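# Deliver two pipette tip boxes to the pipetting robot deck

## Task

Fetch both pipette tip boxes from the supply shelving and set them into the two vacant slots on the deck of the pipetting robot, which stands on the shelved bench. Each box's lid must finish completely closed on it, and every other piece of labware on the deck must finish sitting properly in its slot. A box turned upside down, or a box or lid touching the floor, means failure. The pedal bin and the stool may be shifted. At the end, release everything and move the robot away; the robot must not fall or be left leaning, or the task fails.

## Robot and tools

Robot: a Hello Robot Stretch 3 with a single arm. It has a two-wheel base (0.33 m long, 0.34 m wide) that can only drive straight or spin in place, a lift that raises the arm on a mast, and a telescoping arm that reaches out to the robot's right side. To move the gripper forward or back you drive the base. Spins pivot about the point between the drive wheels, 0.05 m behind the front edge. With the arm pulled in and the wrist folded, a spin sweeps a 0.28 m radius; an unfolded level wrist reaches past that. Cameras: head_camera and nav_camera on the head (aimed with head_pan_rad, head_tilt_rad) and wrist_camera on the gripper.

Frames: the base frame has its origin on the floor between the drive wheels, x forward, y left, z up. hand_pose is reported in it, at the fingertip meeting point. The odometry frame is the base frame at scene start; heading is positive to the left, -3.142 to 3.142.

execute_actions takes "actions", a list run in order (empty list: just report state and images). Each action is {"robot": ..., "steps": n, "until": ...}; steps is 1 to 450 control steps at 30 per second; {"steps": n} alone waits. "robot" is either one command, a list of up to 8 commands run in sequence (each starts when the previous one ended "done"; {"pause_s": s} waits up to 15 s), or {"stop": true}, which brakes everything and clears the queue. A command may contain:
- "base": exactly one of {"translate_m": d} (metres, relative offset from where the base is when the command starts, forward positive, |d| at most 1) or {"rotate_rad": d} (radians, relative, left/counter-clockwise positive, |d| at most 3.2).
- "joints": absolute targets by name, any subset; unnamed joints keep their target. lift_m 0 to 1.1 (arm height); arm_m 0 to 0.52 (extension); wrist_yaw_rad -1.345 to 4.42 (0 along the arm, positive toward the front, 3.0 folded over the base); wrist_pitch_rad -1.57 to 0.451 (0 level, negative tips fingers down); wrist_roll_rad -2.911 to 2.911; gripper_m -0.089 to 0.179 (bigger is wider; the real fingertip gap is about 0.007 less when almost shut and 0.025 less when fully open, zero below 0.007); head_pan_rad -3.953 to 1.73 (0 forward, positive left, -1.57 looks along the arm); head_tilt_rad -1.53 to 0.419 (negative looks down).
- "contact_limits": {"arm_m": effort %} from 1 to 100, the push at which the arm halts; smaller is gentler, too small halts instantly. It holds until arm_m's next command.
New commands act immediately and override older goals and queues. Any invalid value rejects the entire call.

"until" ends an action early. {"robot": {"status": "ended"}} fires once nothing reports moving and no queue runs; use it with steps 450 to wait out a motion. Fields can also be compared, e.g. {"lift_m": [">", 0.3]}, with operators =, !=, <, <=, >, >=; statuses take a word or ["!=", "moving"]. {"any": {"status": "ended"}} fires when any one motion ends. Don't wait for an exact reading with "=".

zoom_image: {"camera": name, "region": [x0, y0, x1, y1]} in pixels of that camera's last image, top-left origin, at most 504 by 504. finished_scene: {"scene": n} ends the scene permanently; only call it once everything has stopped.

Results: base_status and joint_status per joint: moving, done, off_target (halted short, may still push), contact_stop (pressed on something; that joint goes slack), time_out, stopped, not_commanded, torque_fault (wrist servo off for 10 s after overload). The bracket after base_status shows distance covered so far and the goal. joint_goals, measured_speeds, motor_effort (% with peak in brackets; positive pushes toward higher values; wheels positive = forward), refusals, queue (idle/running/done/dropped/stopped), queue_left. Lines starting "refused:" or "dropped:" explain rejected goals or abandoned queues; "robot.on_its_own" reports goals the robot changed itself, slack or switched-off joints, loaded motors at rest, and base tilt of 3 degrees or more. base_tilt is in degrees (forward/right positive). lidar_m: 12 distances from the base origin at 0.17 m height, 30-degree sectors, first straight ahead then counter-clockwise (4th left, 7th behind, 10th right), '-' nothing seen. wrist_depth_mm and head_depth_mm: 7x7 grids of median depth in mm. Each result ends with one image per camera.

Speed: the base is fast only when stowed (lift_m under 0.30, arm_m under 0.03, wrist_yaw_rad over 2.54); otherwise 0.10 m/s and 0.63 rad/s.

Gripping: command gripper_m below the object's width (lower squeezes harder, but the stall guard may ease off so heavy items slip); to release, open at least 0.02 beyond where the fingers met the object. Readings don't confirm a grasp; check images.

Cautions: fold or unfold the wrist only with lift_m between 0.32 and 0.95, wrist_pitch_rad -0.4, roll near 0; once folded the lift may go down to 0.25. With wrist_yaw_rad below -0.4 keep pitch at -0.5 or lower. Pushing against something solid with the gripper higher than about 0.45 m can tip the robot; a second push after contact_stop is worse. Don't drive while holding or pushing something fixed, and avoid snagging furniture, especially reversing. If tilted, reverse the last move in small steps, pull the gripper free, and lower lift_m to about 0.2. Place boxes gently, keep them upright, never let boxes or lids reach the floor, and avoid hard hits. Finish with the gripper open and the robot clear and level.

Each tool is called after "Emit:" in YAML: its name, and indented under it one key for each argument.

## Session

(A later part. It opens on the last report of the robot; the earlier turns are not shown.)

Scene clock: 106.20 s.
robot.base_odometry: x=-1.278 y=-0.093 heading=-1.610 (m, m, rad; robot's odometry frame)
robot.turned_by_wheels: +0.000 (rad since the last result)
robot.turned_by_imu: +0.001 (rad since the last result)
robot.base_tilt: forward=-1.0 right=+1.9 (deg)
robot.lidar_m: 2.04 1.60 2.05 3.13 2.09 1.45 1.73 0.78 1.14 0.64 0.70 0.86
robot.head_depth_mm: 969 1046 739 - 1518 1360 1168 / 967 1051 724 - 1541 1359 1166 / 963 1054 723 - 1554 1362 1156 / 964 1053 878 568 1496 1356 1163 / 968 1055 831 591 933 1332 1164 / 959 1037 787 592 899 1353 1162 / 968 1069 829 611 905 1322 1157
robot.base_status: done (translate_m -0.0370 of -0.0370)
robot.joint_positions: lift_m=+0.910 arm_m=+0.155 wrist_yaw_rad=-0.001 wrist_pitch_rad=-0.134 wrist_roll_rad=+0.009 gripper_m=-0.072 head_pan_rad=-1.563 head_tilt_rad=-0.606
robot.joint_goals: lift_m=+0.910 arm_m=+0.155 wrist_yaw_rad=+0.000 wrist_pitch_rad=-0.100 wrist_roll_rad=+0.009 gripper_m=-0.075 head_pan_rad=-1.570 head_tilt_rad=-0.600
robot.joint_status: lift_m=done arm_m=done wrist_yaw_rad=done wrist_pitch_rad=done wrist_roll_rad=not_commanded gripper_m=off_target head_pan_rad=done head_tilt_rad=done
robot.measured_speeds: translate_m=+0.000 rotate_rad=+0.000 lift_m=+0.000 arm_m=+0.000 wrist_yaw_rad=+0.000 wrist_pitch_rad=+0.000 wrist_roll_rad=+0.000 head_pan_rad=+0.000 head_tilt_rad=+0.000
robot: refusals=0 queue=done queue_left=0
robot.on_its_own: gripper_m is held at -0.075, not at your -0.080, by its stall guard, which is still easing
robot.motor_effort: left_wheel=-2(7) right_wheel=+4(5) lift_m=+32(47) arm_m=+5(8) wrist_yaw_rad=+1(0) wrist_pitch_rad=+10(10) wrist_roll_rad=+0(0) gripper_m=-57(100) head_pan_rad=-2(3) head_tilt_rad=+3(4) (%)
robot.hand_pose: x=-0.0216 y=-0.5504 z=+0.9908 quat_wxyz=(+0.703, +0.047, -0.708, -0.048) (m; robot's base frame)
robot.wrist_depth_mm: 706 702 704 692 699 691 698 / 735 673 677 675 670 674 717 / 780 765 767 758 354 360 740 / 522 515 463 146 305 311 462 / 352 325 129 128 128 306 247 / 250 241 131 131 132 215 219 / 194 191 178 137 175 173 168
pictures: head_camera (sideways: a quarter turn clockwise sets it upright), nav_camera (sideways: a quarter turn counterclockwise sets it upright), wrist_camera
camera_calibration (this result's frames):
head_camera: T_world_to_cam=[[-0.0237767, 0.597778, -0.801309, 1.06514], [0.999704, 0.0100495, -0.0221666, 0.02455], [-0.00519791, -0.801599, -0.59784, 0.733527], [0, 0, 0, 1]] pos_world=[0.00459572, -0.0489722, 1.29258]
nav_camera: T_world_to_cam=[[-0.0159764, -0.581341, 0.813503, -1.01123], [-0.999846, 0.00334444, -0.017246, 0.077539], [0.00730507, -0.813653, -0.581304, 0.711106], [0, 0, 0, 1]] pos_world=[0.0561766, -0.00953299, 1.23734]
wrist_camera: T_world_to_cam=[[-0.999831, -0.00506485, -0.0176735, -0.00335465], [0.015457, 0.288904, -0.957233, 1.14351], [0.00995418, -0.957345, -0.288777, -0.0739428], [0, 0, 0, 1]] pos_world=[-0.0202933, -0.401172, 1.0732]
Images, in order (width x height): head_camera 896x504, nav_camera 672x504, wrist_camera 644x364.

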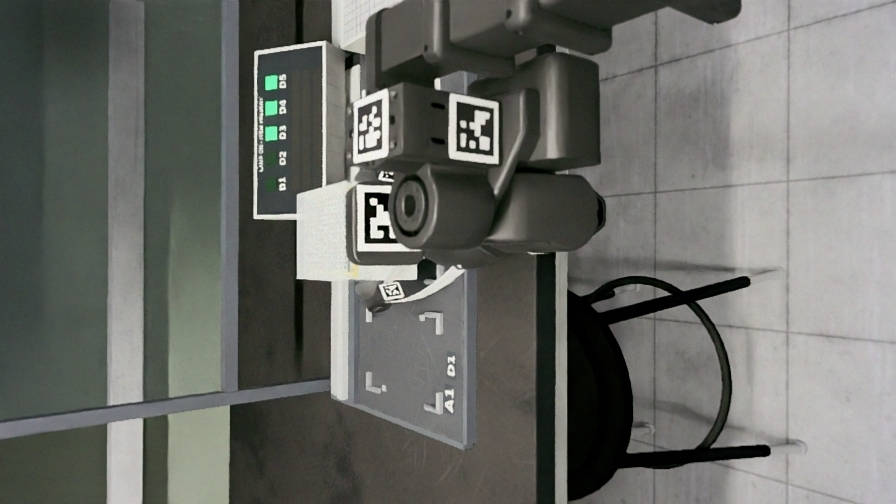

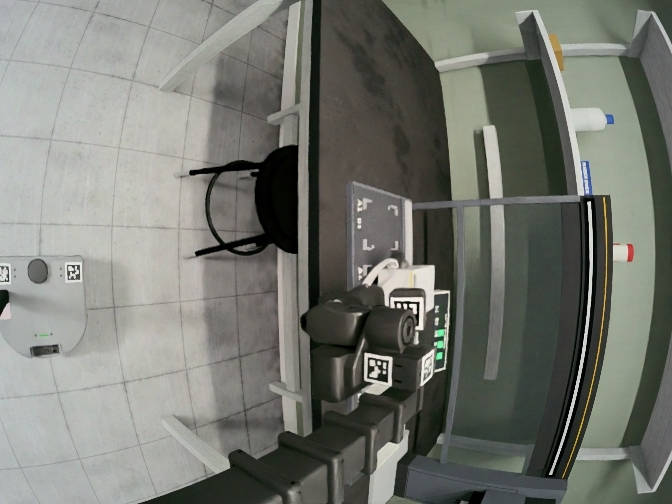

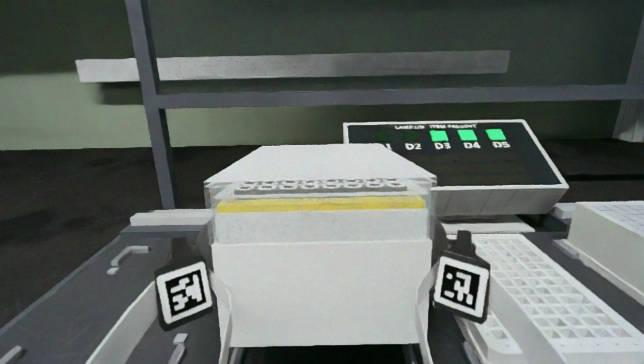

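Emit:
execute_actions:
  actions:
    - {"robot":{"joints":{"gripper_m":-0.075}},"steps":15}
    - {"robot":{"joints":{"arm_m":0.167,"lift_m":0.893}},"steps":200,"until":{"robot":{"lift_m_status":["!=","moving"]}}}

Emit:
zoom_image:
  camera: "wrist_camera"
  region: [120, 264, 540, 364]

Scene clock: 113.83 s.
robot.base_odometry: x=-1.278 y=-0.093 heading=-1.610 (m, m, rad; robot's odometry frame)
robot.turned_by_wheels: +0.000 (rad since the last result)
robot.turned_by_imu: +0.001 (rad since the last result)
robot.base_tilt: forward=-0.9 right=+2.0 (deg)
robot.lidar_m: 2.04 1.60 2.05 3.14 2.09 1.45 1.73 0.79 1.13 0.64 0.70 0.87
robot.head_depth_mm: 973 1048 735 - - 1359 1168 / 966 1056 722 - 1528 1359 1163 / 965 1049 722 - 1546 1361 1164 / 967 1056 828 570 1508 1368 1168 / 968 1056 828 592 925 1325 1156 / 958 1045 789 590 896 1358 1160 / 968 1069 829 608 904 1314 1160
robot.base_status: done (translate_m -0.0370 of -0.0370)
robot.joint_positions: lift_m=+0.893 arm_m=+0.167 wrist_yaw_rad=-0.001 wrist_pitch_rad=-0.134 wrist_roll_rad=+0.009 gripper_m=-0.072 head_pan_rad=-1.563 head_tilt_rad=-0.606
robot.joint_goals: lift_m=+0.893 arm_m=+0.167 wrist_yaw_rad=+0.000 wrist_pitch_rad=-0.100 wrist_roll_rad=+0.009 gripper_m=-0.075 head_pan_rad=-1.570 head_tilt_rad=-0.600
robot.joint_status: lift_m=done arm_m=done wrist_yaw_rad=done wrist_pitch_rad=done wrist_roll_rad=not_commanded gripper_m=off_target head_pan_rad=done head_tilt_rad=done
robot.measured_speeds: translate_m=+0.000 rotate_rad=+0.000 lift_m=+0.000 arm_m=+0.000 wrist_yaw_rad=+0.000 wrist_pitch_rad=+0.000 wrist_roll_rad=+0.000 head_pan_rad=+0.000 head_tilt_rad=+0.000
robot: refusals=0 queue=done queue_left=0
robot.motor_effort: left_wheel=-2(2) right_wheel=+4(5) lift_m=+32(33) arm_m=+5(2) wrist_yaw_rad=+0(0) wrist_pitch_rad=+10(11) wrist_roll_rad=+0(0) gripper_m=-59(100) head_pan_rad=-2(1) head_tilt_rad=+2(3) (%)
robot.hand_pose: x=-0.0216 y=-0.5624 z=+0.9739 quat_wxyz=(+0.703, +0.047, -0.708, -0.048) (m; robot's base frame)
robot.wrist_depth_mm: 698 686 683 688 690 680 681 / 722 657 664 657 702 713 715 / 757 754 734 715 322 321 720 / 467 422 416 145 285 293 318 / 316 284 129 128 128 243 235 / 214 214 132 132 132 188 184 / 172 167 157 137 155 158 146
pictures: head_camera (sideways: a quarter turn clockwise sets it upright), nav_camera (sideways: a quarter turn counterclockwise sets it upright), wrist_camera
camera_calibration (this result's frames):
head_camera: T_world_to_cam=[[-0.0237766, 0.597778, -0.801309, 1.06514], [0.999704, 0.0100494, -0.0221666, 0.02455], [-0.00519801, -0.801598, -0.59784, 0.733527], [0, 0, 0, 1]] pos_world=[0.00459572, -0.0489722, 1.29258]
nav_camera: T_world_to_cam=[[-0.0159764, -0.581341, 0.813503, -1.01123], [-0.999846, 0.00334456, -0.017246, 0.077539], [0.00730497, -0.813653, -0.581305, 0.711106], [0, 0, 0, 1]] pos_world=[0.0561766, -0.00953299, 1.23734]
wrist_camera: T_world_to_cam=[[-0.999831, -0.00506504, -0.0176733, -0.0037159], [0.0154568, 0.288904, -0.957233, 1.13072], [0.00995432, -0.957345, -0.288777, -0.0903379], [0, 0, 0, 1]] pos_world=[-0.0202933, -0.413173, 1.05621]
Images, in order (width x height): head_camera 896x504, nav_camera 672x504, wrist_camera 644x364.

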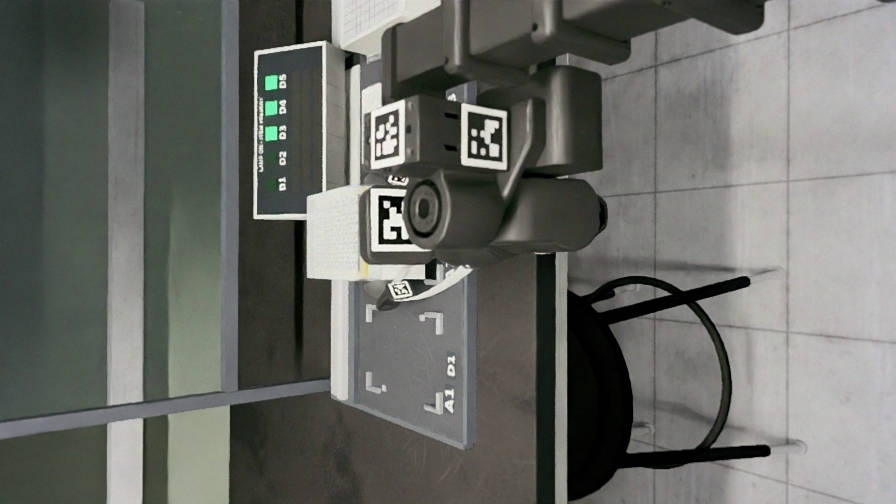

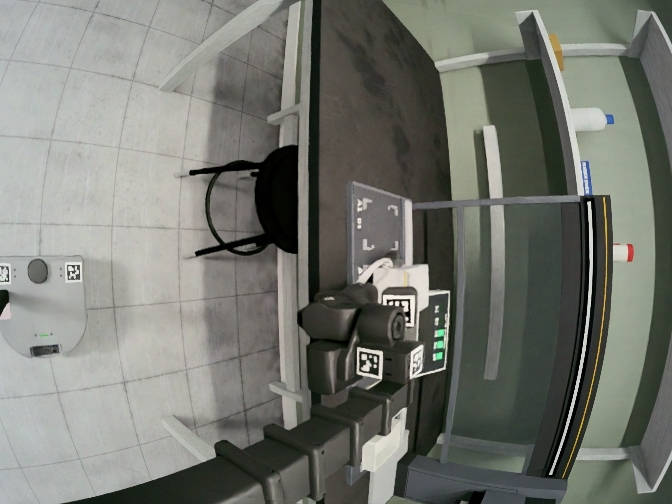

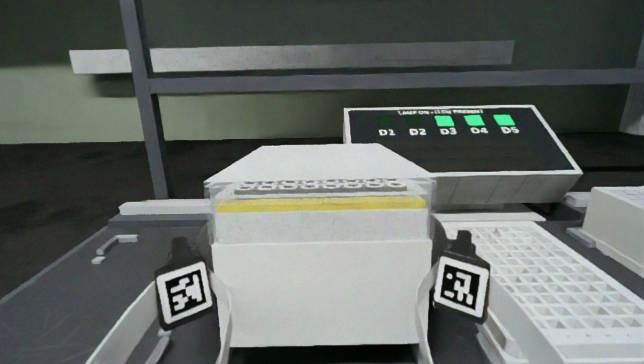

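Region (120, 264, 540, 364) of wrist_camera's 644x364 image, scaled by 1.200; it fills the top 120 rows of this view, and the rest is white.

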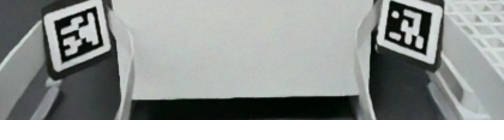

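Emit:
execute_actions:
  actions:
    - {"robot":{"joints":{"arm_m":0.169,"lift_m":0.883}},"steps":200,"until":{"robot":{"lift_m_status":["!=","moving"]}}}
    - {"robot":{"joints":{"gripper_m":0.04}},"steps":60,"until":{"robot":{"status":"ended"}}}
    - {"robot":{"joints":{"lift_m":0.876}},"steps":100,"until":{"robot":{"lift_m_status":["!=","moving"]}}}
    - {"steps":5}

Scene clock: 119.10 s.
robot.base_odometry: x=-1.278 y=-0.093 heading=-1.610 (m, m, rad; robot's odometry frame)
robot.turned_by_wheels: +0.000 (rad since the last result)
robot.turned_by_imu: +0.001 (rad since the last result)
robot.base_tilt: forward=-1.1 right=+1.9 (deg)
robot.lidar_m: 2.05 1.60 2.05 3.14 2.09 1.45 1.73 0.79 1.14 0.64 0.70 0.86
robot.head_depth_mm: 967 1051 737 597 - 1345 1161 / 968 1057 727 - - 1363 1170 / 969 1050 713 - 1508 1355 1164 / 967 1054 827 578 1513 1367 1164 / 970 1048 829 593 930 1327 1160 / 958 1044 787 592 896 1353 1165 / 965 1073 830 610 904 1331 1163
robot.base_status: done (translate_m -0.0370 of -0.0370)
robot.joint_positions: lift_m=+0.876 arm_m=+0.169 wrist_yaw_rad=-0.001 wrist_pitch_rad=-0.125 wrist_roll_rad=+0.009 gripper_m=+0.041 head_pan_rad=-1.563 head_tilt_rad=-0.606
robot.joint_goals: lift_m=+0.876 arm_m=+0.169 wrist_yaw_rad=+0.000 wrist_pitch_rad=-0.100 wrist_roll_rad=+0.009 gripper_m=+0.040 head_pan_rad=-1.570 head_tilt_rad=-0.600
robot.joint_status: lift_m=done arm_m=done wrist_yaw_rad=done wrist_pitch_rad=done wrist_roll_rad=not_commanded gripper_m=done head_pan_rad=done head_tilt_rad=done
robot.measured_speeds: translate_m=+0.000 rotate_rad=+0.000 lift_m=+0.000 arm_m=+0.000 wrist_yaw_rad=+0.000 wrist_pitch_rad=+0.000 wrist_roll_rad=+0.000 head_pan_rad=+0.000 head_tilt_rad=+0.000
robot: refusals=0 queue=done queue_left=0
robot.motor_effort: left_wheel=-2(2) right_wheel=+4(4) lift_m=+29(33) arm_m=+5(5) wrist_yaw_rad=+0(0) wrist_pitch_rad=+8(11) wrist_roll_rad=+0(0) gripper_m=-20(63) head_pan_rad=-2(3) head_tilt_rad=+2(3) (%)
robot.hand_pose: x=-0.0216 y=-0.5649 z=+0.9591 quat_wxyz=(+0.703, +0.044, -0.709, -0.045) (m; robot's base frame)
robot.wrist_depth_mm: 700 679 685 682 692 683 679 / 718 656 654 663 662 646 708 / 734 742 741 660 303 302 694 / 434 386 299 142 277 295 278 / 279 253 128 127 127 212 223 / 192 191 131 132 132 165 160 / 152 148 139 138 138 141 137
pictures: head_camera (sideways: a quarter turn clockwise sets it upright), nav_camera (sideways: a quarter turn counterclockwise sets it upright), wrist_camera
camera_calibration (this result's frames):
head_camera: T_world_to_cam=[[-0.0237766, 0.597778, -0.801309, 1.06514], [0.999704, 0.0100493, -0.0221666, 0.02455], [-0.0051981, -0.801599, -0.59784, 0.733527], [0, 0, 0, 1]] pos_world=[0.00459571, -0.0489722, 1.29258]
nav_camera: T_world_to_cam=[[-0.0159765, -0.581341, 0.813503, -1.01123], [-0.999846, 0.00334468, -0.017246, 0.077539], [0.00730487, -0.813653, -0.581304, 0.711106], [0, 0, 0, 1]] pos_world=[0.0561766, -0.00953301, 1.23734]
wrist_camera: T_world_to_cam=[[-0.999831, -0.00521907, -0.0176244, -0.00412287], [0.0154513, 0.280689, -0.959674, 1.11501], [0.00995557, -0.959784, -0.280561, -0.106237], [0, 0, 0, 1]] pos_world=[-0.0202929, -0.414958, 1.04017]
Images, in order (width x height): head_camera 896x504, nav_camera 672x504, wrist_camera 644x364.

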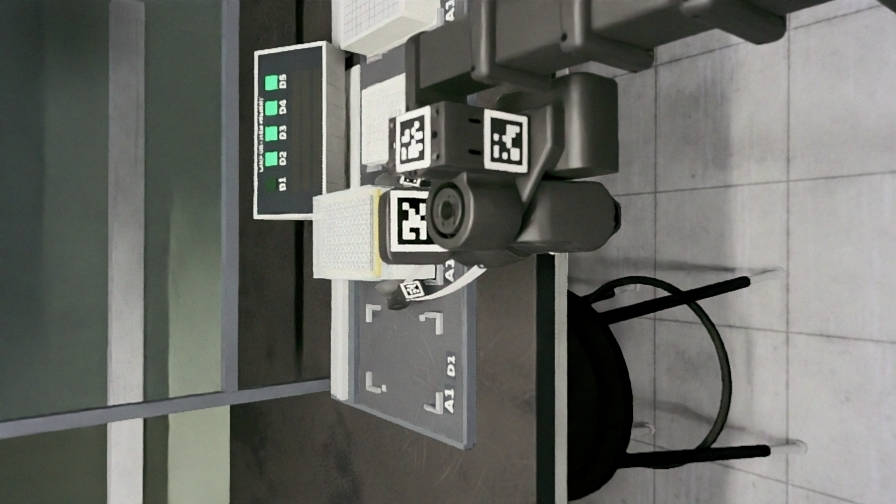

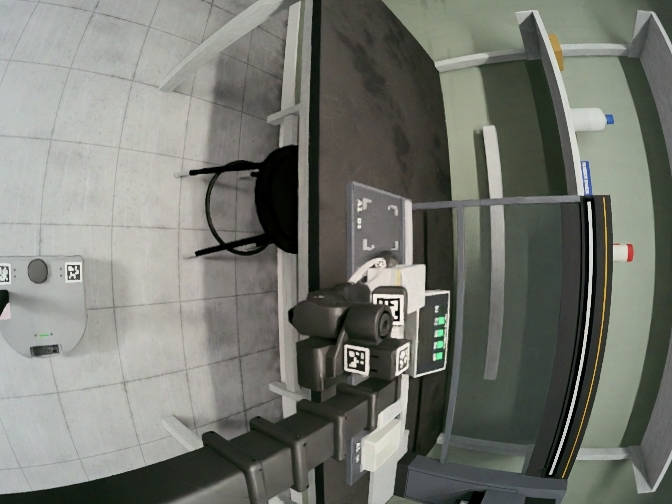

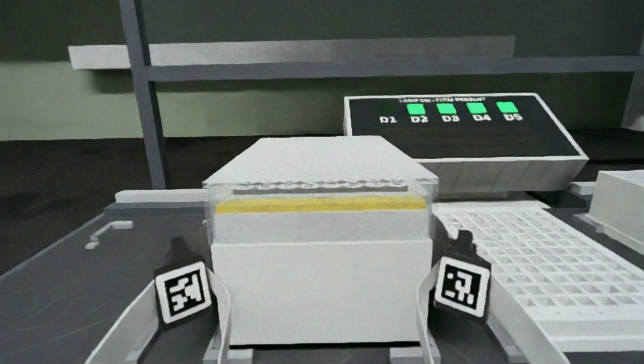

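Emit:
execute_actions:
  actions:
    - {"robot":{"joints":{"lift_m":0.872}},"steps":100,"until":{"robot":{"lift_m_status":["!=","moving"]}}}
    - {"robot":{"joints":{"gripper_m":0.121}},"steps":60,"until":{"robot":{"status":"ended"}}}
    - {"robot":{"joints":{"lift_m":0.879}},"steps":100,"until":{"robot":{"status":"ended"}}}
    - {"robot":{"joints":{"arm_m":0.0}},"steps":200,"until":{"robot":{"status":"ended"}}}

Emit:
execute_actions:
  actions:
    - {"robot":{"base":{"rotate_rad":-0.989},"joints":{"gripper_m":0.16,"head_tilt_rad":-0.8}},"steps":200,"until":{"robot":{"base_status":["!=","moving"]}}}
    - {"robot":{"base":{"translate_m":-1.0},"joints":{"lift_m":0.53}},"steps":400,"until":{"robot":{"translate_m":["<",-0.9]}}}
    - {"robot":{"base":{"translate_m":-0.291}},"steps":200,"until":{"robot":{"base_status":["!=","moving"]}}}
    - {"robot":{"base":{"rotate_rad":-0.582}},"steps":200,"until":{"robot":{"status":"ended"}}}

Scene clock: 133.20 s.
robot.base_odometry: x=-1.278 y=-0.093 heading=-1.610 (m, m, rad; robot's odometry frame)
robot.turned_by_wheels: +0.000 (rad since the last result)
robot.turned_by_imu: +0.001 (rad since the last result)
robot.base_tilt: forward=-1.1 right=+1.8 (deg)
robot.lidar_m: 2.04 1.60 2.05 3.13 2.09 1.45 1.73 0.79 1.14 0.64 0.70 0.87
robot.head_depth_mm: 969 1054 734 592 1506 - - / 965 1055 724 592 1543 - - / 968 1049 714 581 532 - - / 973 1052 830 571 532 - 1166 / 967 1051 830 591 933 1336 1166 / 962 1042 788 590 902 1356 1161 / 970 1060 827 609 904 1328 1162
robot.base_status: done (translate_m -0.0370 of -0.0370)
robot.joint_positions: lift_m=+0.879 arm_m=+0.000 wrist_yaw_rad=+0.001 wrist_pitch_rad=-0.122 wrist_roll_rad=+0.009 gripper_m=+0.121 head_pan_rad=-1.563 head_tilt_rad=-0.606
robot.joint_goals: lift_m=+0.879 arm_m=+0.000 wrist_yaw_rad=+0.000 wrist_pitch_rad=-0.100 wrist_roll_rad=+0.009 gripper_m=+0.121 head_pan_rad=-1.570 head_tilt_rad=-0.600
robot.joint_status: lift_m=done arm_m=done wrist_yaw_rad=done wrist_pitch_rad=done wrist_roll_rad=not_commanded gripper_m=done head_pan_rad=done head_tilt_rad=done
robot.measured_speeds: translate_m=+0.000 rotate_rad=+0.000 lift_m=+0.000 arm_m=+0.000 wrist_yaw_rad=+0.000 wrist_pitch_rad=+0.000 wrist_roll_rad=+0.000 head_pan_rad=+0.000 head_tilt_rad=+0.000
robot: refusals=0 queue=done queue_left=0
robot.motor_effort: left_wheel=-2(2) right_wheel=+3(3) lift_m=+45(48) arm_m=-6(5) wrist_yaw_rad=-1(1) wrist_pitch_rad=+7(8) wrist_roll_rad=+0(0) gripper_m=+0(87) head_pan_rad=-2(2) head_tilt_rad=+3(3) (%)
robot.hand_pose: x=-0.0213 y=-0.3967 z=+0.9624 quat_wxyz=(+0.703, +0.043, -0.709, -0.043) (m; robot's base frame)
robot.wrist_depth_mm: 838 852 826 834 833 832 829 / 859 882 804 807 809 866 857 / 865 890 859 341 456 455 754 / 443 439 392 291 346 323 289 / 294 264 263 262 262 261 260 / 217 228 213 213 210 - 206 / 198 251 199 198 197 223 245
pictures: head_camera (sideways: a quarter turn clockwise sets it upright), nav_camera (sideways: a quarter turn counterclockwise sets it upright), wrist_camera
camera_calibration (this result's frames):
head_camera: T_world_to_cam=[[-0.0237751, 0.597713, -0.801357, 1.06521], [0.999704, 0.010046, -0.0221668, 0.0245502], [-0.00519897, -0.801647, -0.597775, 0.733442], [0, 0, 0, 1]] pos_world=[0.00459564, -0.048973, 1.29259]
nav_camera: T_world_to_cam=[[-0.0159779, -0.581275, 0.81355, -1.01129], [-0.999846, 0.00334483, -0.0172469, 0.0775402], [0.00730397, -0.8137, -0.581239, 0.71102], [0, 0, 0, 1]] pos_world=[0.0561767, -0.00953831, 1.23734]
wrist_camera: T_world_to_cam=[[-0.999823, -0.00661939, -0.0176028, -0.00342691], [0.0150779, 0.277268, -0.960674, 1.0706], [0.0112398, -0.96077, -0.277119, 0.052382], [0, 0, 0, 1]] pos_world=[-0.0201574, -0.246539, 1.04296]
Images, in order (width x height): head_camera 896x504, nav_camera 672x504, wrist_camera 644x364.

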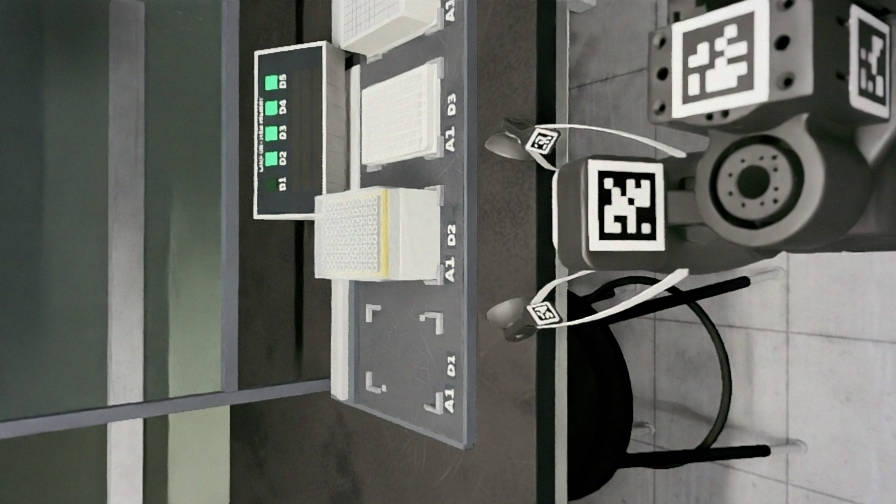

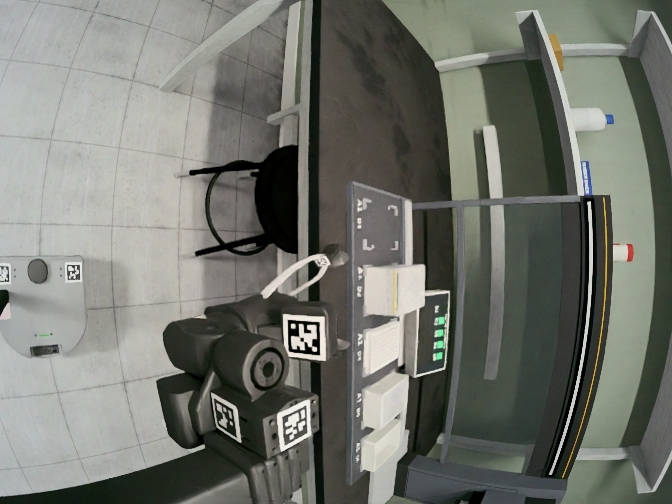

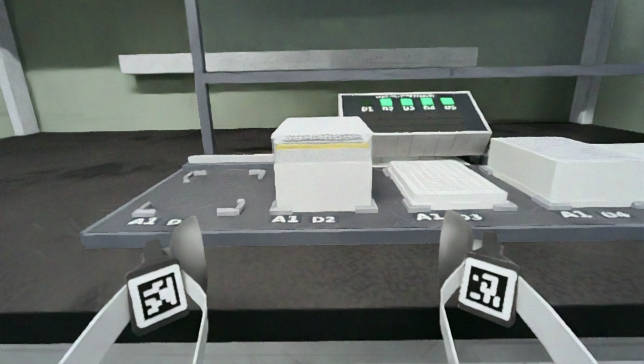

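Scene clock: 150.67 s.
robot.base_odometry: x=-0.258 y=+0.523 heading=+3.103 (m, m, rad; robot's odometry frame)
robot.turned_by_wheels: -1.571 (rad since the last result)
robot.turned_by_imu: -1.581 (rad since the last result)
robot.base_tilt: forward=-1.1 right=+1.8 (deg)
robot.lidar_m: 1.44 1.79 2.03 2.10 2.17 2.21 2.13 0.88 0.94 0.71 0.58 1.52
robot.head_depth_mm: 813 613 1147 995 1327 1240 1098 / 625 613 1139 997 1324 1246 - / 812 613 1141 990 1328 1240 - / 811 611 1113 990 1327 1242 1076 / 807 612 1140 992 1265 1239 1096 / 736 610 775 841 1343 1245 1103 / 513 543 673 1526 1424 1236 1100
robot.base_status: done (rotate_rad -0.5818 of -0.5820)
robot.joint_positions: lift_m=+0.530 arm_m=+0.000 wrist_yaw_rad=+0.001 wrist_pitch_rad=-0.122 wrist_roll_rad=+0.009 gripper_m=+0.160 head_pan_rad=-1.563 head_tilt_rad=-0.790
robot.joint_goals: lift_m=+0.530 arm_m=+0.000 wrist_yaw_rad=+0.000 wrist_pitch_rad=-0.100 wrist_roll_rad=+0.009 gripper_m=+0.160 head_pan_rad=-1.570 head_tilt_rad=-0.800
robot.joint_status: lift_m=done arm_m=done wrist_yaw_rad=done wrist_pitch_rad=done wrist_roll_rad=not_commanded gripper_m=done head_pan_rad=done head_tilt_rad=done
robot.measured_speeds: translate_m=+0.000 rotate_rad=+0.000 lift_m=+0.000 arm_m=+0.000 wrist_yaw_rad=+0.000 wrist_pitch_rad=+0.000 wrist_roll_rad=+0.000 head_pan_rad=+0.000 head_tilt_rad=+0.000
robot: refusals=0 queue=done queue_left=0
robot.motor_effort: left_wheel=+5(10) right_wheel=-5(9) lift_m=+31(45) arm_m=-6(6) wrist_yaw_rad=-1(1) wrist_pitch_rad=+7(8) wrist_roll_rad=+0(0) gripper_m=+0(90) head_pan_rad=-3(2) head_tilt_rad=-3(18) (%)
robot.hand_pose: x=-0.0213 y=-0.3967 z=+0.6140 quat_wxyz=(+0.703, +0.043, -0.709, -0.043) (m; robot's base frame)
robot.wrist_depth_mm: 276 349 668 677 688 682 689 / 760 350 688 704 704 715 716 / 782 348 700 738 733 739 706 / 846 341 531 523 515 506 494 / 898 337 355 352 348 364 351 / 944 392 589 856 855 870 712 / 893 387 656 810 787 772 691
pictures: head_camera (sideways: a quarter turn clockwise sets it upright), nav_camera (sideways: a quarter turn counterclockwise sets it upright), wrist_camera
camera_calibration (this result's frames):
head_camera: T_world_to_cam=[[-0.0248051, 0.734363, -0.678304, 0.904833], [0.999673, 0.0140394, -0.0213576, 0.0234918], [-0.00616127, -0.678612, -0.734471, 0.911251], [0, 0, 0, 1]] pos_world=[0.00457483, -0.0464195, 1.28354]
nav_camera: T_world_to_cam=[[-0.0149283, -0.720439, 0.693357, -0.854635], [-0.999868, 0.00634313, -0.0149367, 0.0745289], [0.00636296, -0.693489, -0.720439, 0.892093], [0, 0, 0, 1]] pos_world=[0.0560845, 0.00247117, 1.23638]
wrist_camera: T_world_to_cam=[[-0.999823, -0.00661908, -0.0176031, -0.00956048], [0.0150783, 0.277268, -0.960674, 0.73584], [0.0112396, -0.96077, -0.277119, -0.0441761], [0, 0, 0, 1]] pos_world=[-0.0201575, -0.246531, 0.694492]
Images, in order (width x height): head_camera 896x504, nav_camera 672x504, wrist_camera 644x364.

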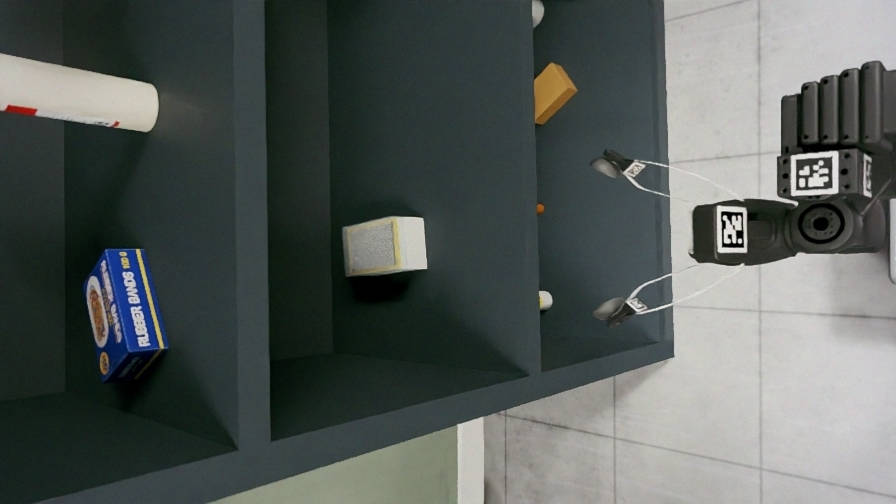

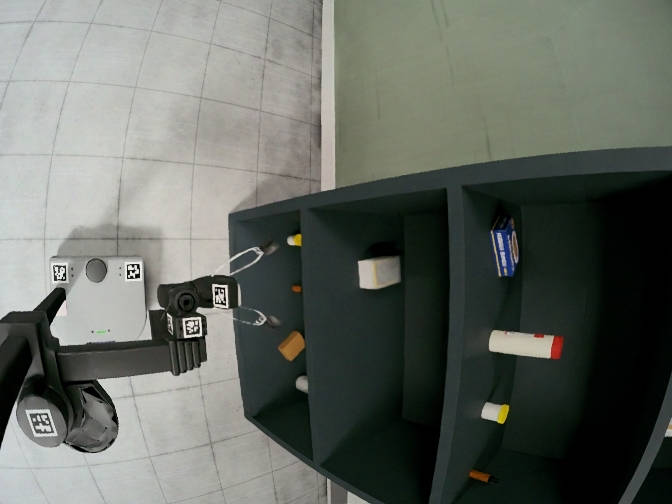

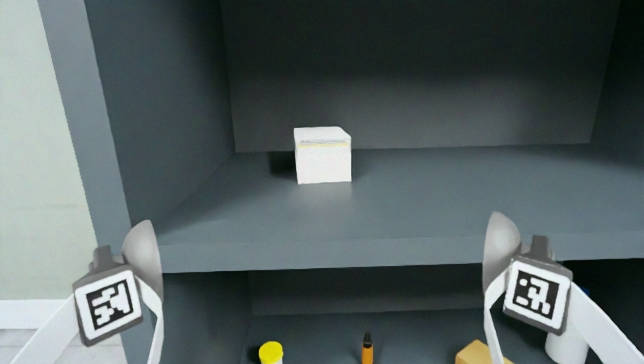

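Emit:
execute_actions:
  actions: []

Scene clock: 160.70 s.
robot.base_odometry: x=-0.258 y=+0.523 heading=+3.103 (m, m, rad; robot's odometry frame)
robot.turned_by_wheels: +0.000 (rad since the last result)
robot.turned_by_imu: +0.000 (rad since the last result)
robot.base_tilt: forward=-1.1 right=+1.9 (deg)
robot.lidar_m: 1.45 1.79 2.03 2.10 2.17 2.21 2.13 0.88 0.94 0.71 0.58 1.52
robot.head_depth_mm: 811 613 1141 994 1318 1238 1097 / 625 613 1144 995 1315 1240 - / 811 613 1143 995 1328 1243 - / 812 611 1118 992 1327 1241 1078 / 807 612 1137 991 1262 1238 1102 / 740 611 773 842 1338 1239 1094 / 515 545 672 1513 1425 1241 1092
robot.base_status: done (rotate_rad -0.5818 of -0.5820)
robot.joint_positions: lift_m=+0.530 arm_m=+0.000 wrist_yaw_rad=+0.001 wrist_pitch_rad=-0.122 wrist_roll_rad=+0.009 gripper_m=+0.160 head_pan_rad=-1.563 head_tilt_rad=-0.790
robot.joint_goals: lift_m=+0.530 arm_m=+0.000 wrist_yaw_rad=+0.000 wrist_pitch_rad=-0.100 wrist_roll_rad=+0.009 gripper_m=+0.160 head_pan_rad=-1.570 head_tilt_rad=-0.800
robot.joint_status: lift_m=done arm_m=done wrist_yaw_rad=done wrist_pitch_rad=done wrist_roll_rad=not_commanded gripper_m=done head_pan_rad=done head_tilt_rad=done
robot.measured_speeds: translate_m=+0.000 rotate_rad=+0.000 lift_m=+0.000 arm_m=+0.000 wrist_yaw_rad=+0.000 wrist_pitch_rad=+0.000 wrist_roll_rad=+0.000 head_pan_rad=+0.000 head_tilt_rad=+0.000
robot: refusals=0 queue=done queue_left=0
robot.motor_effort: left_wheel=+5(5) right_wheel=-4(5) lift_m=+30(30) arm_m=-6(6) wrist_yaw_rad=-1(1) wrist_pitch_rad=+7(7) wrist_roll_rad=+0(0) gripper_m=+0(0) head_pan_rad=-1(2) head_tilt_rad=-3(4) (%)
robot.hand_pose: x=-0.0213 y=-0.3967 z=+0.6140 quat_wxyz=(+0.703, +0.043, -0.709, -0.043) (m; robot's base frame)
robot.wrist_depth_mm: 277 354 669 674 687 675 678 / 753 347 707 710 708 728 701 / 790 345 712 737 734 747 713 / 830 344 527 516 512 511 493 / 890 338 357 352 350 366 348 / 922 391 587 851 851 862 718 / 898 392 662 804 786 788 680
pictures: head_camera (sideways: a quarter turn clockwise sets it upright), nav_camera (sideways: a quarter turn counterclockwise sets it upright), wrist_camera
camera_calibration (this result's frames):
head_camera: T_world_to_cam=[[-0.0248053, 0.734363, -0.678304, 0.904833], [0.999673, 0.0140398, -0.0213576, 0.0234918], [-0.00616103, -0.678612, -0.734471, 0.911251], [0, 0, 0, 1]] pos_world=[0.00457484, -0.0464195, 1.28354]
nav_camera: T_world_to_cam=[[-0.014928, -0.72044, 0.693357, -0.854635], [-0.999868, 0.00634278, -0.0149367, 0.0745289], [0.00636321, -0.693489, -0.720439, 0.892094], [0, 0, 0, 1]] pos_world=[0.0560845, 0.00247119, 1.23638]
wrist_camera: T_world_to_cam=[[-0.999823, -0.00661929, -0.0176029, -0.00956064], [0.015078, 0.277268, -0.960674, 0.73584], [0.0112397, -0.96077, -0.277119, -0.044176], [0, 0, 0, 1]] pos_world=[-0.0201575, -0.246531, 0.694492]
Images, in order (width x height): head_camera 896x504, nav_camera 672x504, wrist_camera 644x364.

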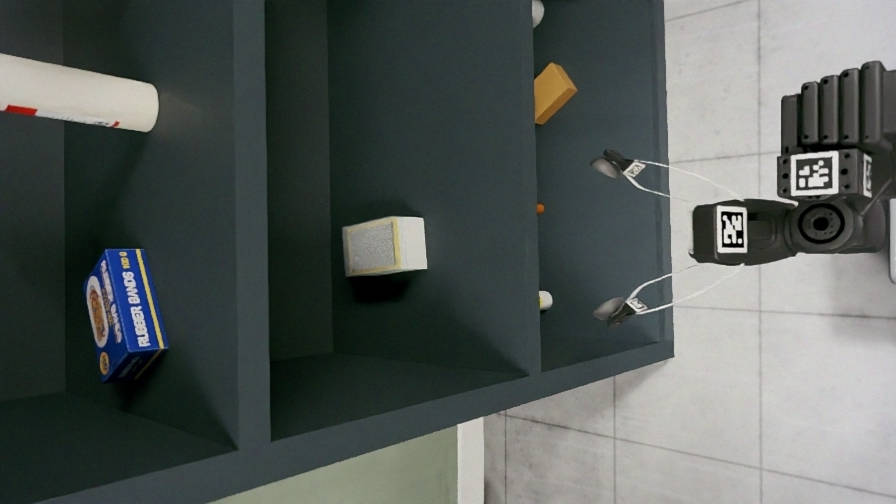

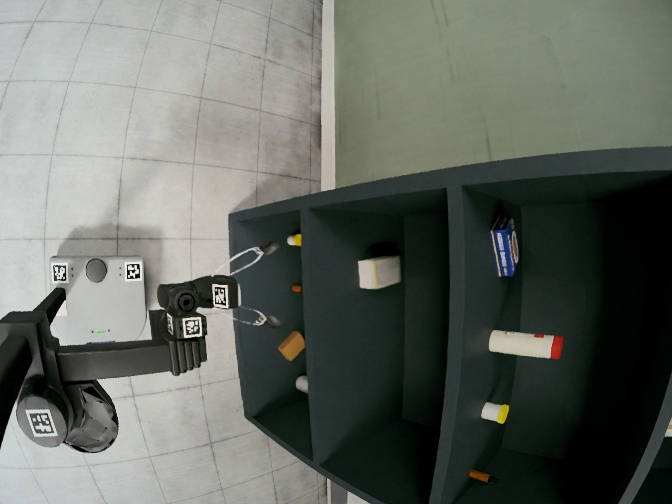

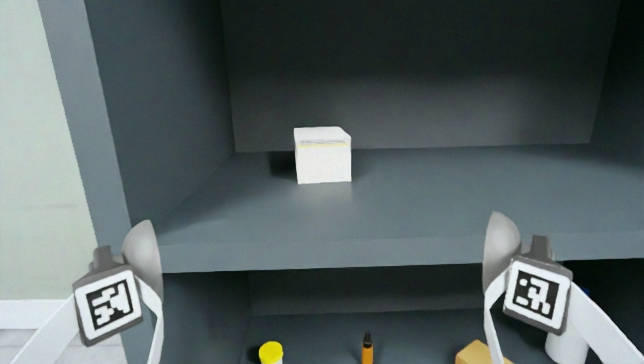

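Emit:
execute_actions:
  actions:
    - {"robot": {"base": {"translate_m": -0.022}, "joints": {"wrist_yaw_rad": 0.11, "arm_m": 0.27, "lift_m": 0.49}}, "steps": 450, "until": {"robot": {"status": "ended"}}}

Scene clock: 165.40 s.
robot.base_odometry: x=-0.237 y=+0.522 heading=+3.103 (m, m, rad; robot's odometry frame)
robot.turned_by_wheels: +0.000 (rad since the last result)
robot.turned_by_imu: +0.001 (rad since the last result)
robot.base_tilt: forward=-1.1 right=+2.0 (deg)
robot.lidar_m: 1.47 1.91 2.80 2.09 2.17 2.18 2.11 0.86 0.90 0.82 0.59 1.52
robot.head_depth_mm: 815 615 1148 998 1326 1238 1097 / 609 613 1140 993 1312 1237 1117 / 811 611 1139 992 - 1237 1092 / 810 611 1115 994 1293 1241 1099 / 809 610 1141 995 1264 1233 1098 / 804 610 882 871 1090 1241 1099 / 581 564 633 1523 1436 1246 1091
robot.base_status: done (translate_m -0.0220 of -0.0220)
robot.joint_positions: lift_m=+0.490 arm_m=+0.270 wrist_yaw_rad=+0.109 wrist_pitch_rad=-0.122 wrist_roll_rad=+0.009 gripper_m=+0.160 head_pan_rad=-1.563 head_tilt_rad=-0.790
robot.joint_goals: lift_m=+0.490 arm_m=+0.270 wrist_yaw_rad=+0.110 wrist_pitch_rad=-0.100 wrist_roll_rad=+0.009 gripper_m=+0.160 head_pan_rad=-1.570 head_tilt_rad=-0.800
robot.joint_status: lift_m=done arm_m=done wrist_yaw_rad=done wrist_pitch_rad=done wrist_roll_rad=not_commanded gripper_m=done head_pan_rad=done head_tilt_rad=done
robot.measured_speeds: translate_m=+0.000 rotate_rad=+0.000 lift_m=+0.000 arm_m=+0.000 wrist_yaw_rad=+0.000 wrist_pitch_rad=+0.000 wrist_roll_rad=+0.000 head_pan_rad=+0.000 head_tilt_rad=+0.000
robot: refusals=0 queue=done queue_left=0
robot.motor_effort: left_wheel=+5(7) right_wheel=-3(9) lift_m=+31(31) arm_m=+5(3) wrist_yaw_rad=+0(1) wrist_pitch_rad=+7(7) wrist_roll_rad=+0(0) gripper_m=+0(1) head_pan_rad=-2(2) head_tilt_rad=-4(4) (%)
robot.hand_pose: x=+0.0060 y=-0.6646 z=+0.5740 quat_wxyz=(+0.704, +0.082, -0.705, -0.005) (m; robot's base frame)
robot.wrist_depth_mm: 233 317 450 445 440 424 423 / 233 321 471 460 454 445 433 / 233 317 494 473 472 470 455 / 233 321 402 251 348 379 370 / 233 271 267 258 259 272 253 / 209 201 201 198 196 194 192 / - 157 160 158 157 156 154
pictures: head_camera (sideways: a quarter turn clockwise sets it upright), nav_camera (sideways: a quarter turn counterclockwise sets it upright), wrist_camera
camera_calibration (this result's frames):
head_camera: T_world_to_cam=[[-0.0248051, 0.734363, -0.678303, 0.904832], [0.999673, 0.0140394, -0.0213576, 0.0234918], [-0.00616128, -0.678611, -0.734472, 0.911252], [0, 0, 0, 1]] pos_world=[0.00457483, -0.0464195, 1.28354]
nav_camera: T_world_to_cam=[[-0.0149283, -0.72044, 0.693357, -0.854634], [-0.999868, 0.00634315, -0.0149367, 0.0745289], [0.00636295, -0.693488, -0.72044, 0.892094], [0, 0, 0, 1]] pos_world=[0.0560845, 0.00247121, 1.23638]
wrist_camera: T_world_to_cam=[[-0.993206, -0.115026, -0.0176028, -0.056854], [-0.015085, 0.277268, -0.960674, 0.771445], [0.115383, -0.953882, -0.277119, -0.308951], [0, 0, 0, 1]] pos_world=[-0.00918274, -0.515139, 0.65449]
Images, in order (width x height): head_camera 896x504, nav_camera 672x504, wrist_camera 644x364.

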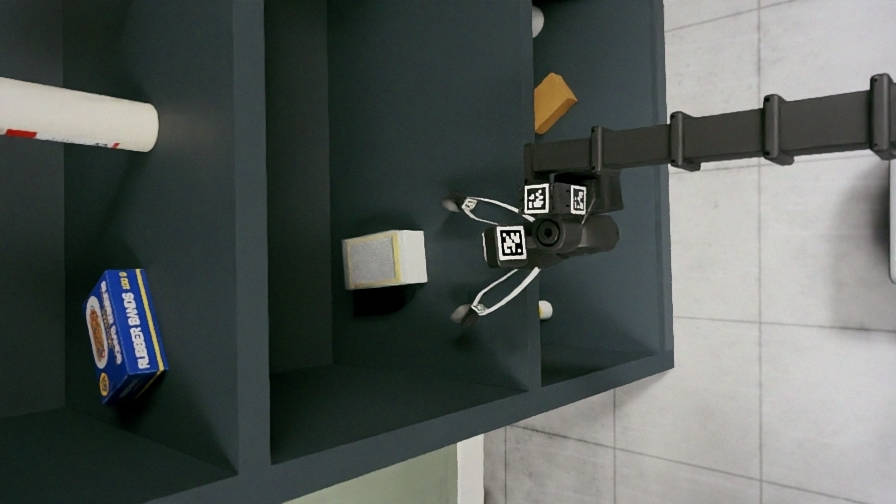

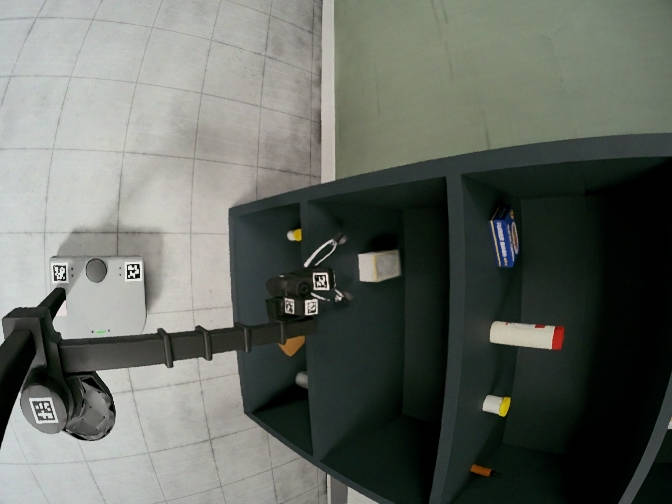

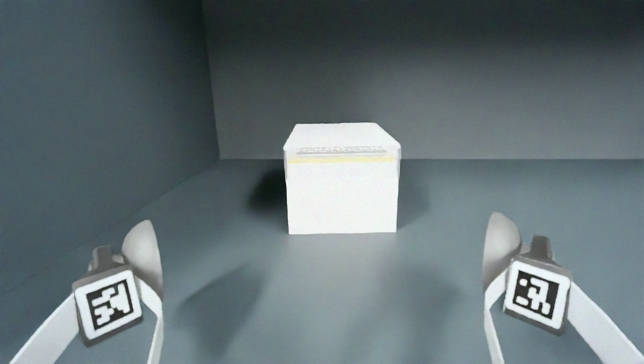

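Emit:
execute_actions:
  actions:
    - {"robot": {"joints": {"arm_m": 0.388, "lift_m": 0.4785, "gripper_m": 0.125}}, "steps": 450, "until": {"robot": {"status": "ended"}}}

Scene clock: 171.43 s.
robot.base_odometry: x=-0.237 y=+0.522 heading=+3.103 (m, m, rad; robot's odometry frame)
robot.turned_by_wheels: +0.000 (rad since the last result)
robot.turned_by_imu: +0.001 (rad since the last result)
robot.base_tilt: forward=-1.1 right=+2.0 (deg)
robot.lidar_m: 1.47 1.92 2.81 2.10 2.17 2.19 2.11 0.87 0.90 0.82 0.59 1.52
robot.head_depth_mm: 816 613 1145 993 1314 1243 1100 / 608 614 1143 991 1321 1247 1118 / 810 612 1144 1032 1322 1246 1094 / 812 610 1112 993 1319 1235 1103 / 809 612 1136 992 1265 1240 1093 / 803 609 881 865 1087 1236 1096 / 586 564 632 1521 1431 1242 1099
robot.base_status: done (translate_m -0.0220 of -0.0220)
robot.joint_positions: lift_m=+0.479 arm_m=+0.388 wrist_yaw_rad=+0.109 wrist_pitch_rad=-0.122 wrist_roll_rad=+0.009 gripper_m=+0.125 head_pan_rad=-1.563 head_tilt_rad=-0.790
robot.joint_goals: lift_m=+0.478 arm_m=+0.388 wrist_yaw_rad=+0.110 wrist_pitch_rad=-0.100 wrist_roll_rad=+0.009 gripper_m=+0.125 head_pan_rad=-1.570 head_tilt_rad=-0.800
robot.joint_status: lift_m=done arm_m=done wrist_yaw_rad=done wrist_pitch_rad=done wrist_roll_rad=not_commanded gripper_m=done head_pan_rad=done head_tilt_rad=done
robot.measured_speeds: translate_m=+0.000 rotate_rad=+0.000 lift_m=+0.000 arm_m=+0.000 wrist_yaw_rad=+0.000 wrist_pitch_rad=+0.000 wrist_roll_rad=+0.000 head_pan_rad=+0.000 head_tilt_rad=+0.000
robot: refusals=0 queue=done queue_left=0
robot.motor_effort: left_wheel=+5(5) right_wheel=-4(4) lift_m=+30(31) arm_m=+5(8) wrist_yaw_rad=+0(0) wrist_pitch_rad=+6(6) wrist_roll_rad=+0(0) gripper_m=+0(88) head_pan_rad=-2(1) head_tilt_rad=-3(3) (%)
robot.hand_pose: x=+0.0060 y=-0.7826 z=+0.5625 quat_wxyz=(+0.704, +0.082, -0.705, -0.005) (m; robot's base frame)
robot.wrist_depth_mm: 238 322 347 340 334 326 321 / 236 325 364 355 350 344 333 / 238 324 383 364 364 355 349 / 237 308 325 142 288 337 333 / 228 244 139 138 138 245 227 / 183 191 147 144 146 - 172 / 151 139 144 142 141 138 139
pictures: head_camera (sideways: a quarter turn clockwise sets it upright), nav_camera (sideways: a quarter turn counterclockwise sets it upright), wrist_camera
camera_calibration (this result's frames):
head_camera: T_world_to_cam=[[-0.0248051, 0.734363, -0.678303, 0.904832], [0.999673, 0.0140394, -0.0213576, 0.0234918], [-0.00616128, -0.678611, -0.734472, 0.911252], [0, 0, 0, 1]] pos_world=[0.00457483, -0.0464195, 1.28354]
nav_camera: T_world_to_cam=[[-0.0149283, -0.72044, 0.693357, -0.854634], [-0.999868, 0.00634315, -0.0149367, 0.0745289], [0.00636295, -0.693488, -0.72044, 0.892094], [0, 0, 0, 1]] pos_world=[0.0560845, 0.00247122, 1.23638]
wrist_camera: T_world_to_cam=[[-0.993206, -0.115026, -0.0176029, -0.0706285], [-0.0150849, 0.277267, -0.960674, 0.793119], [0.115383, -0.953882, -0.277119, -0.424688], [0, 0, 0, 1]] pos_world=[-0.00918274, -0.633133, 0.642997]
Images, in order (width x height): head_camera 896x504, nav_camera 672x504, wrist_camera 644x364.

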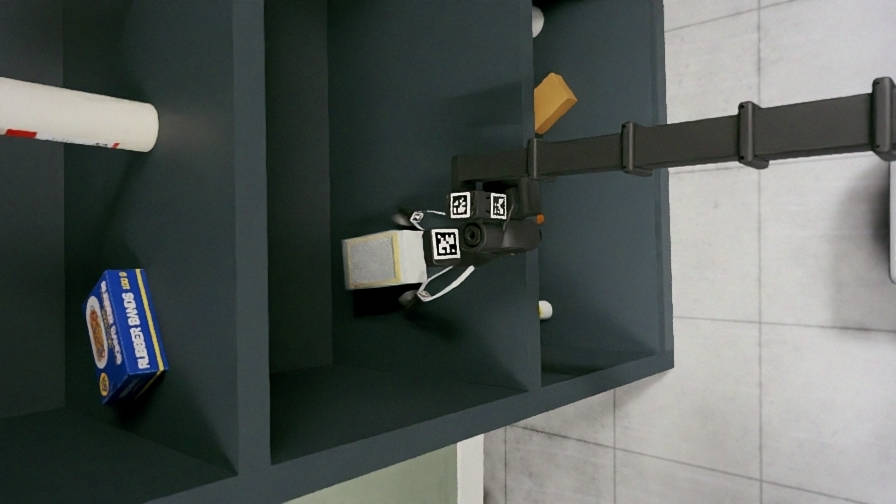

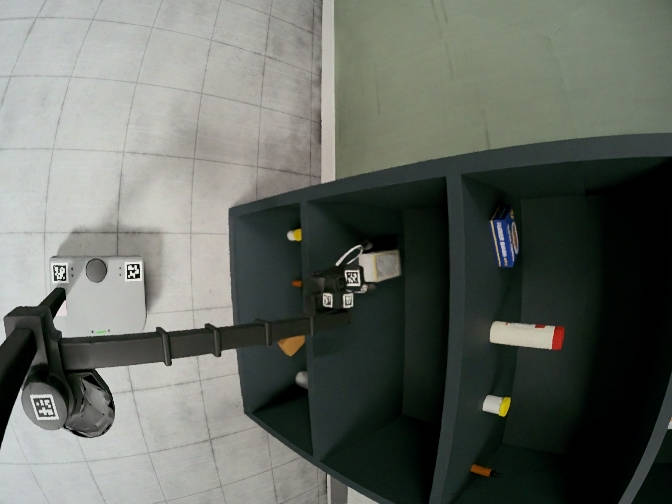

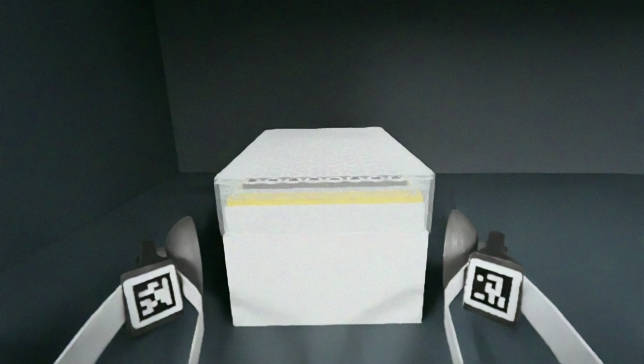

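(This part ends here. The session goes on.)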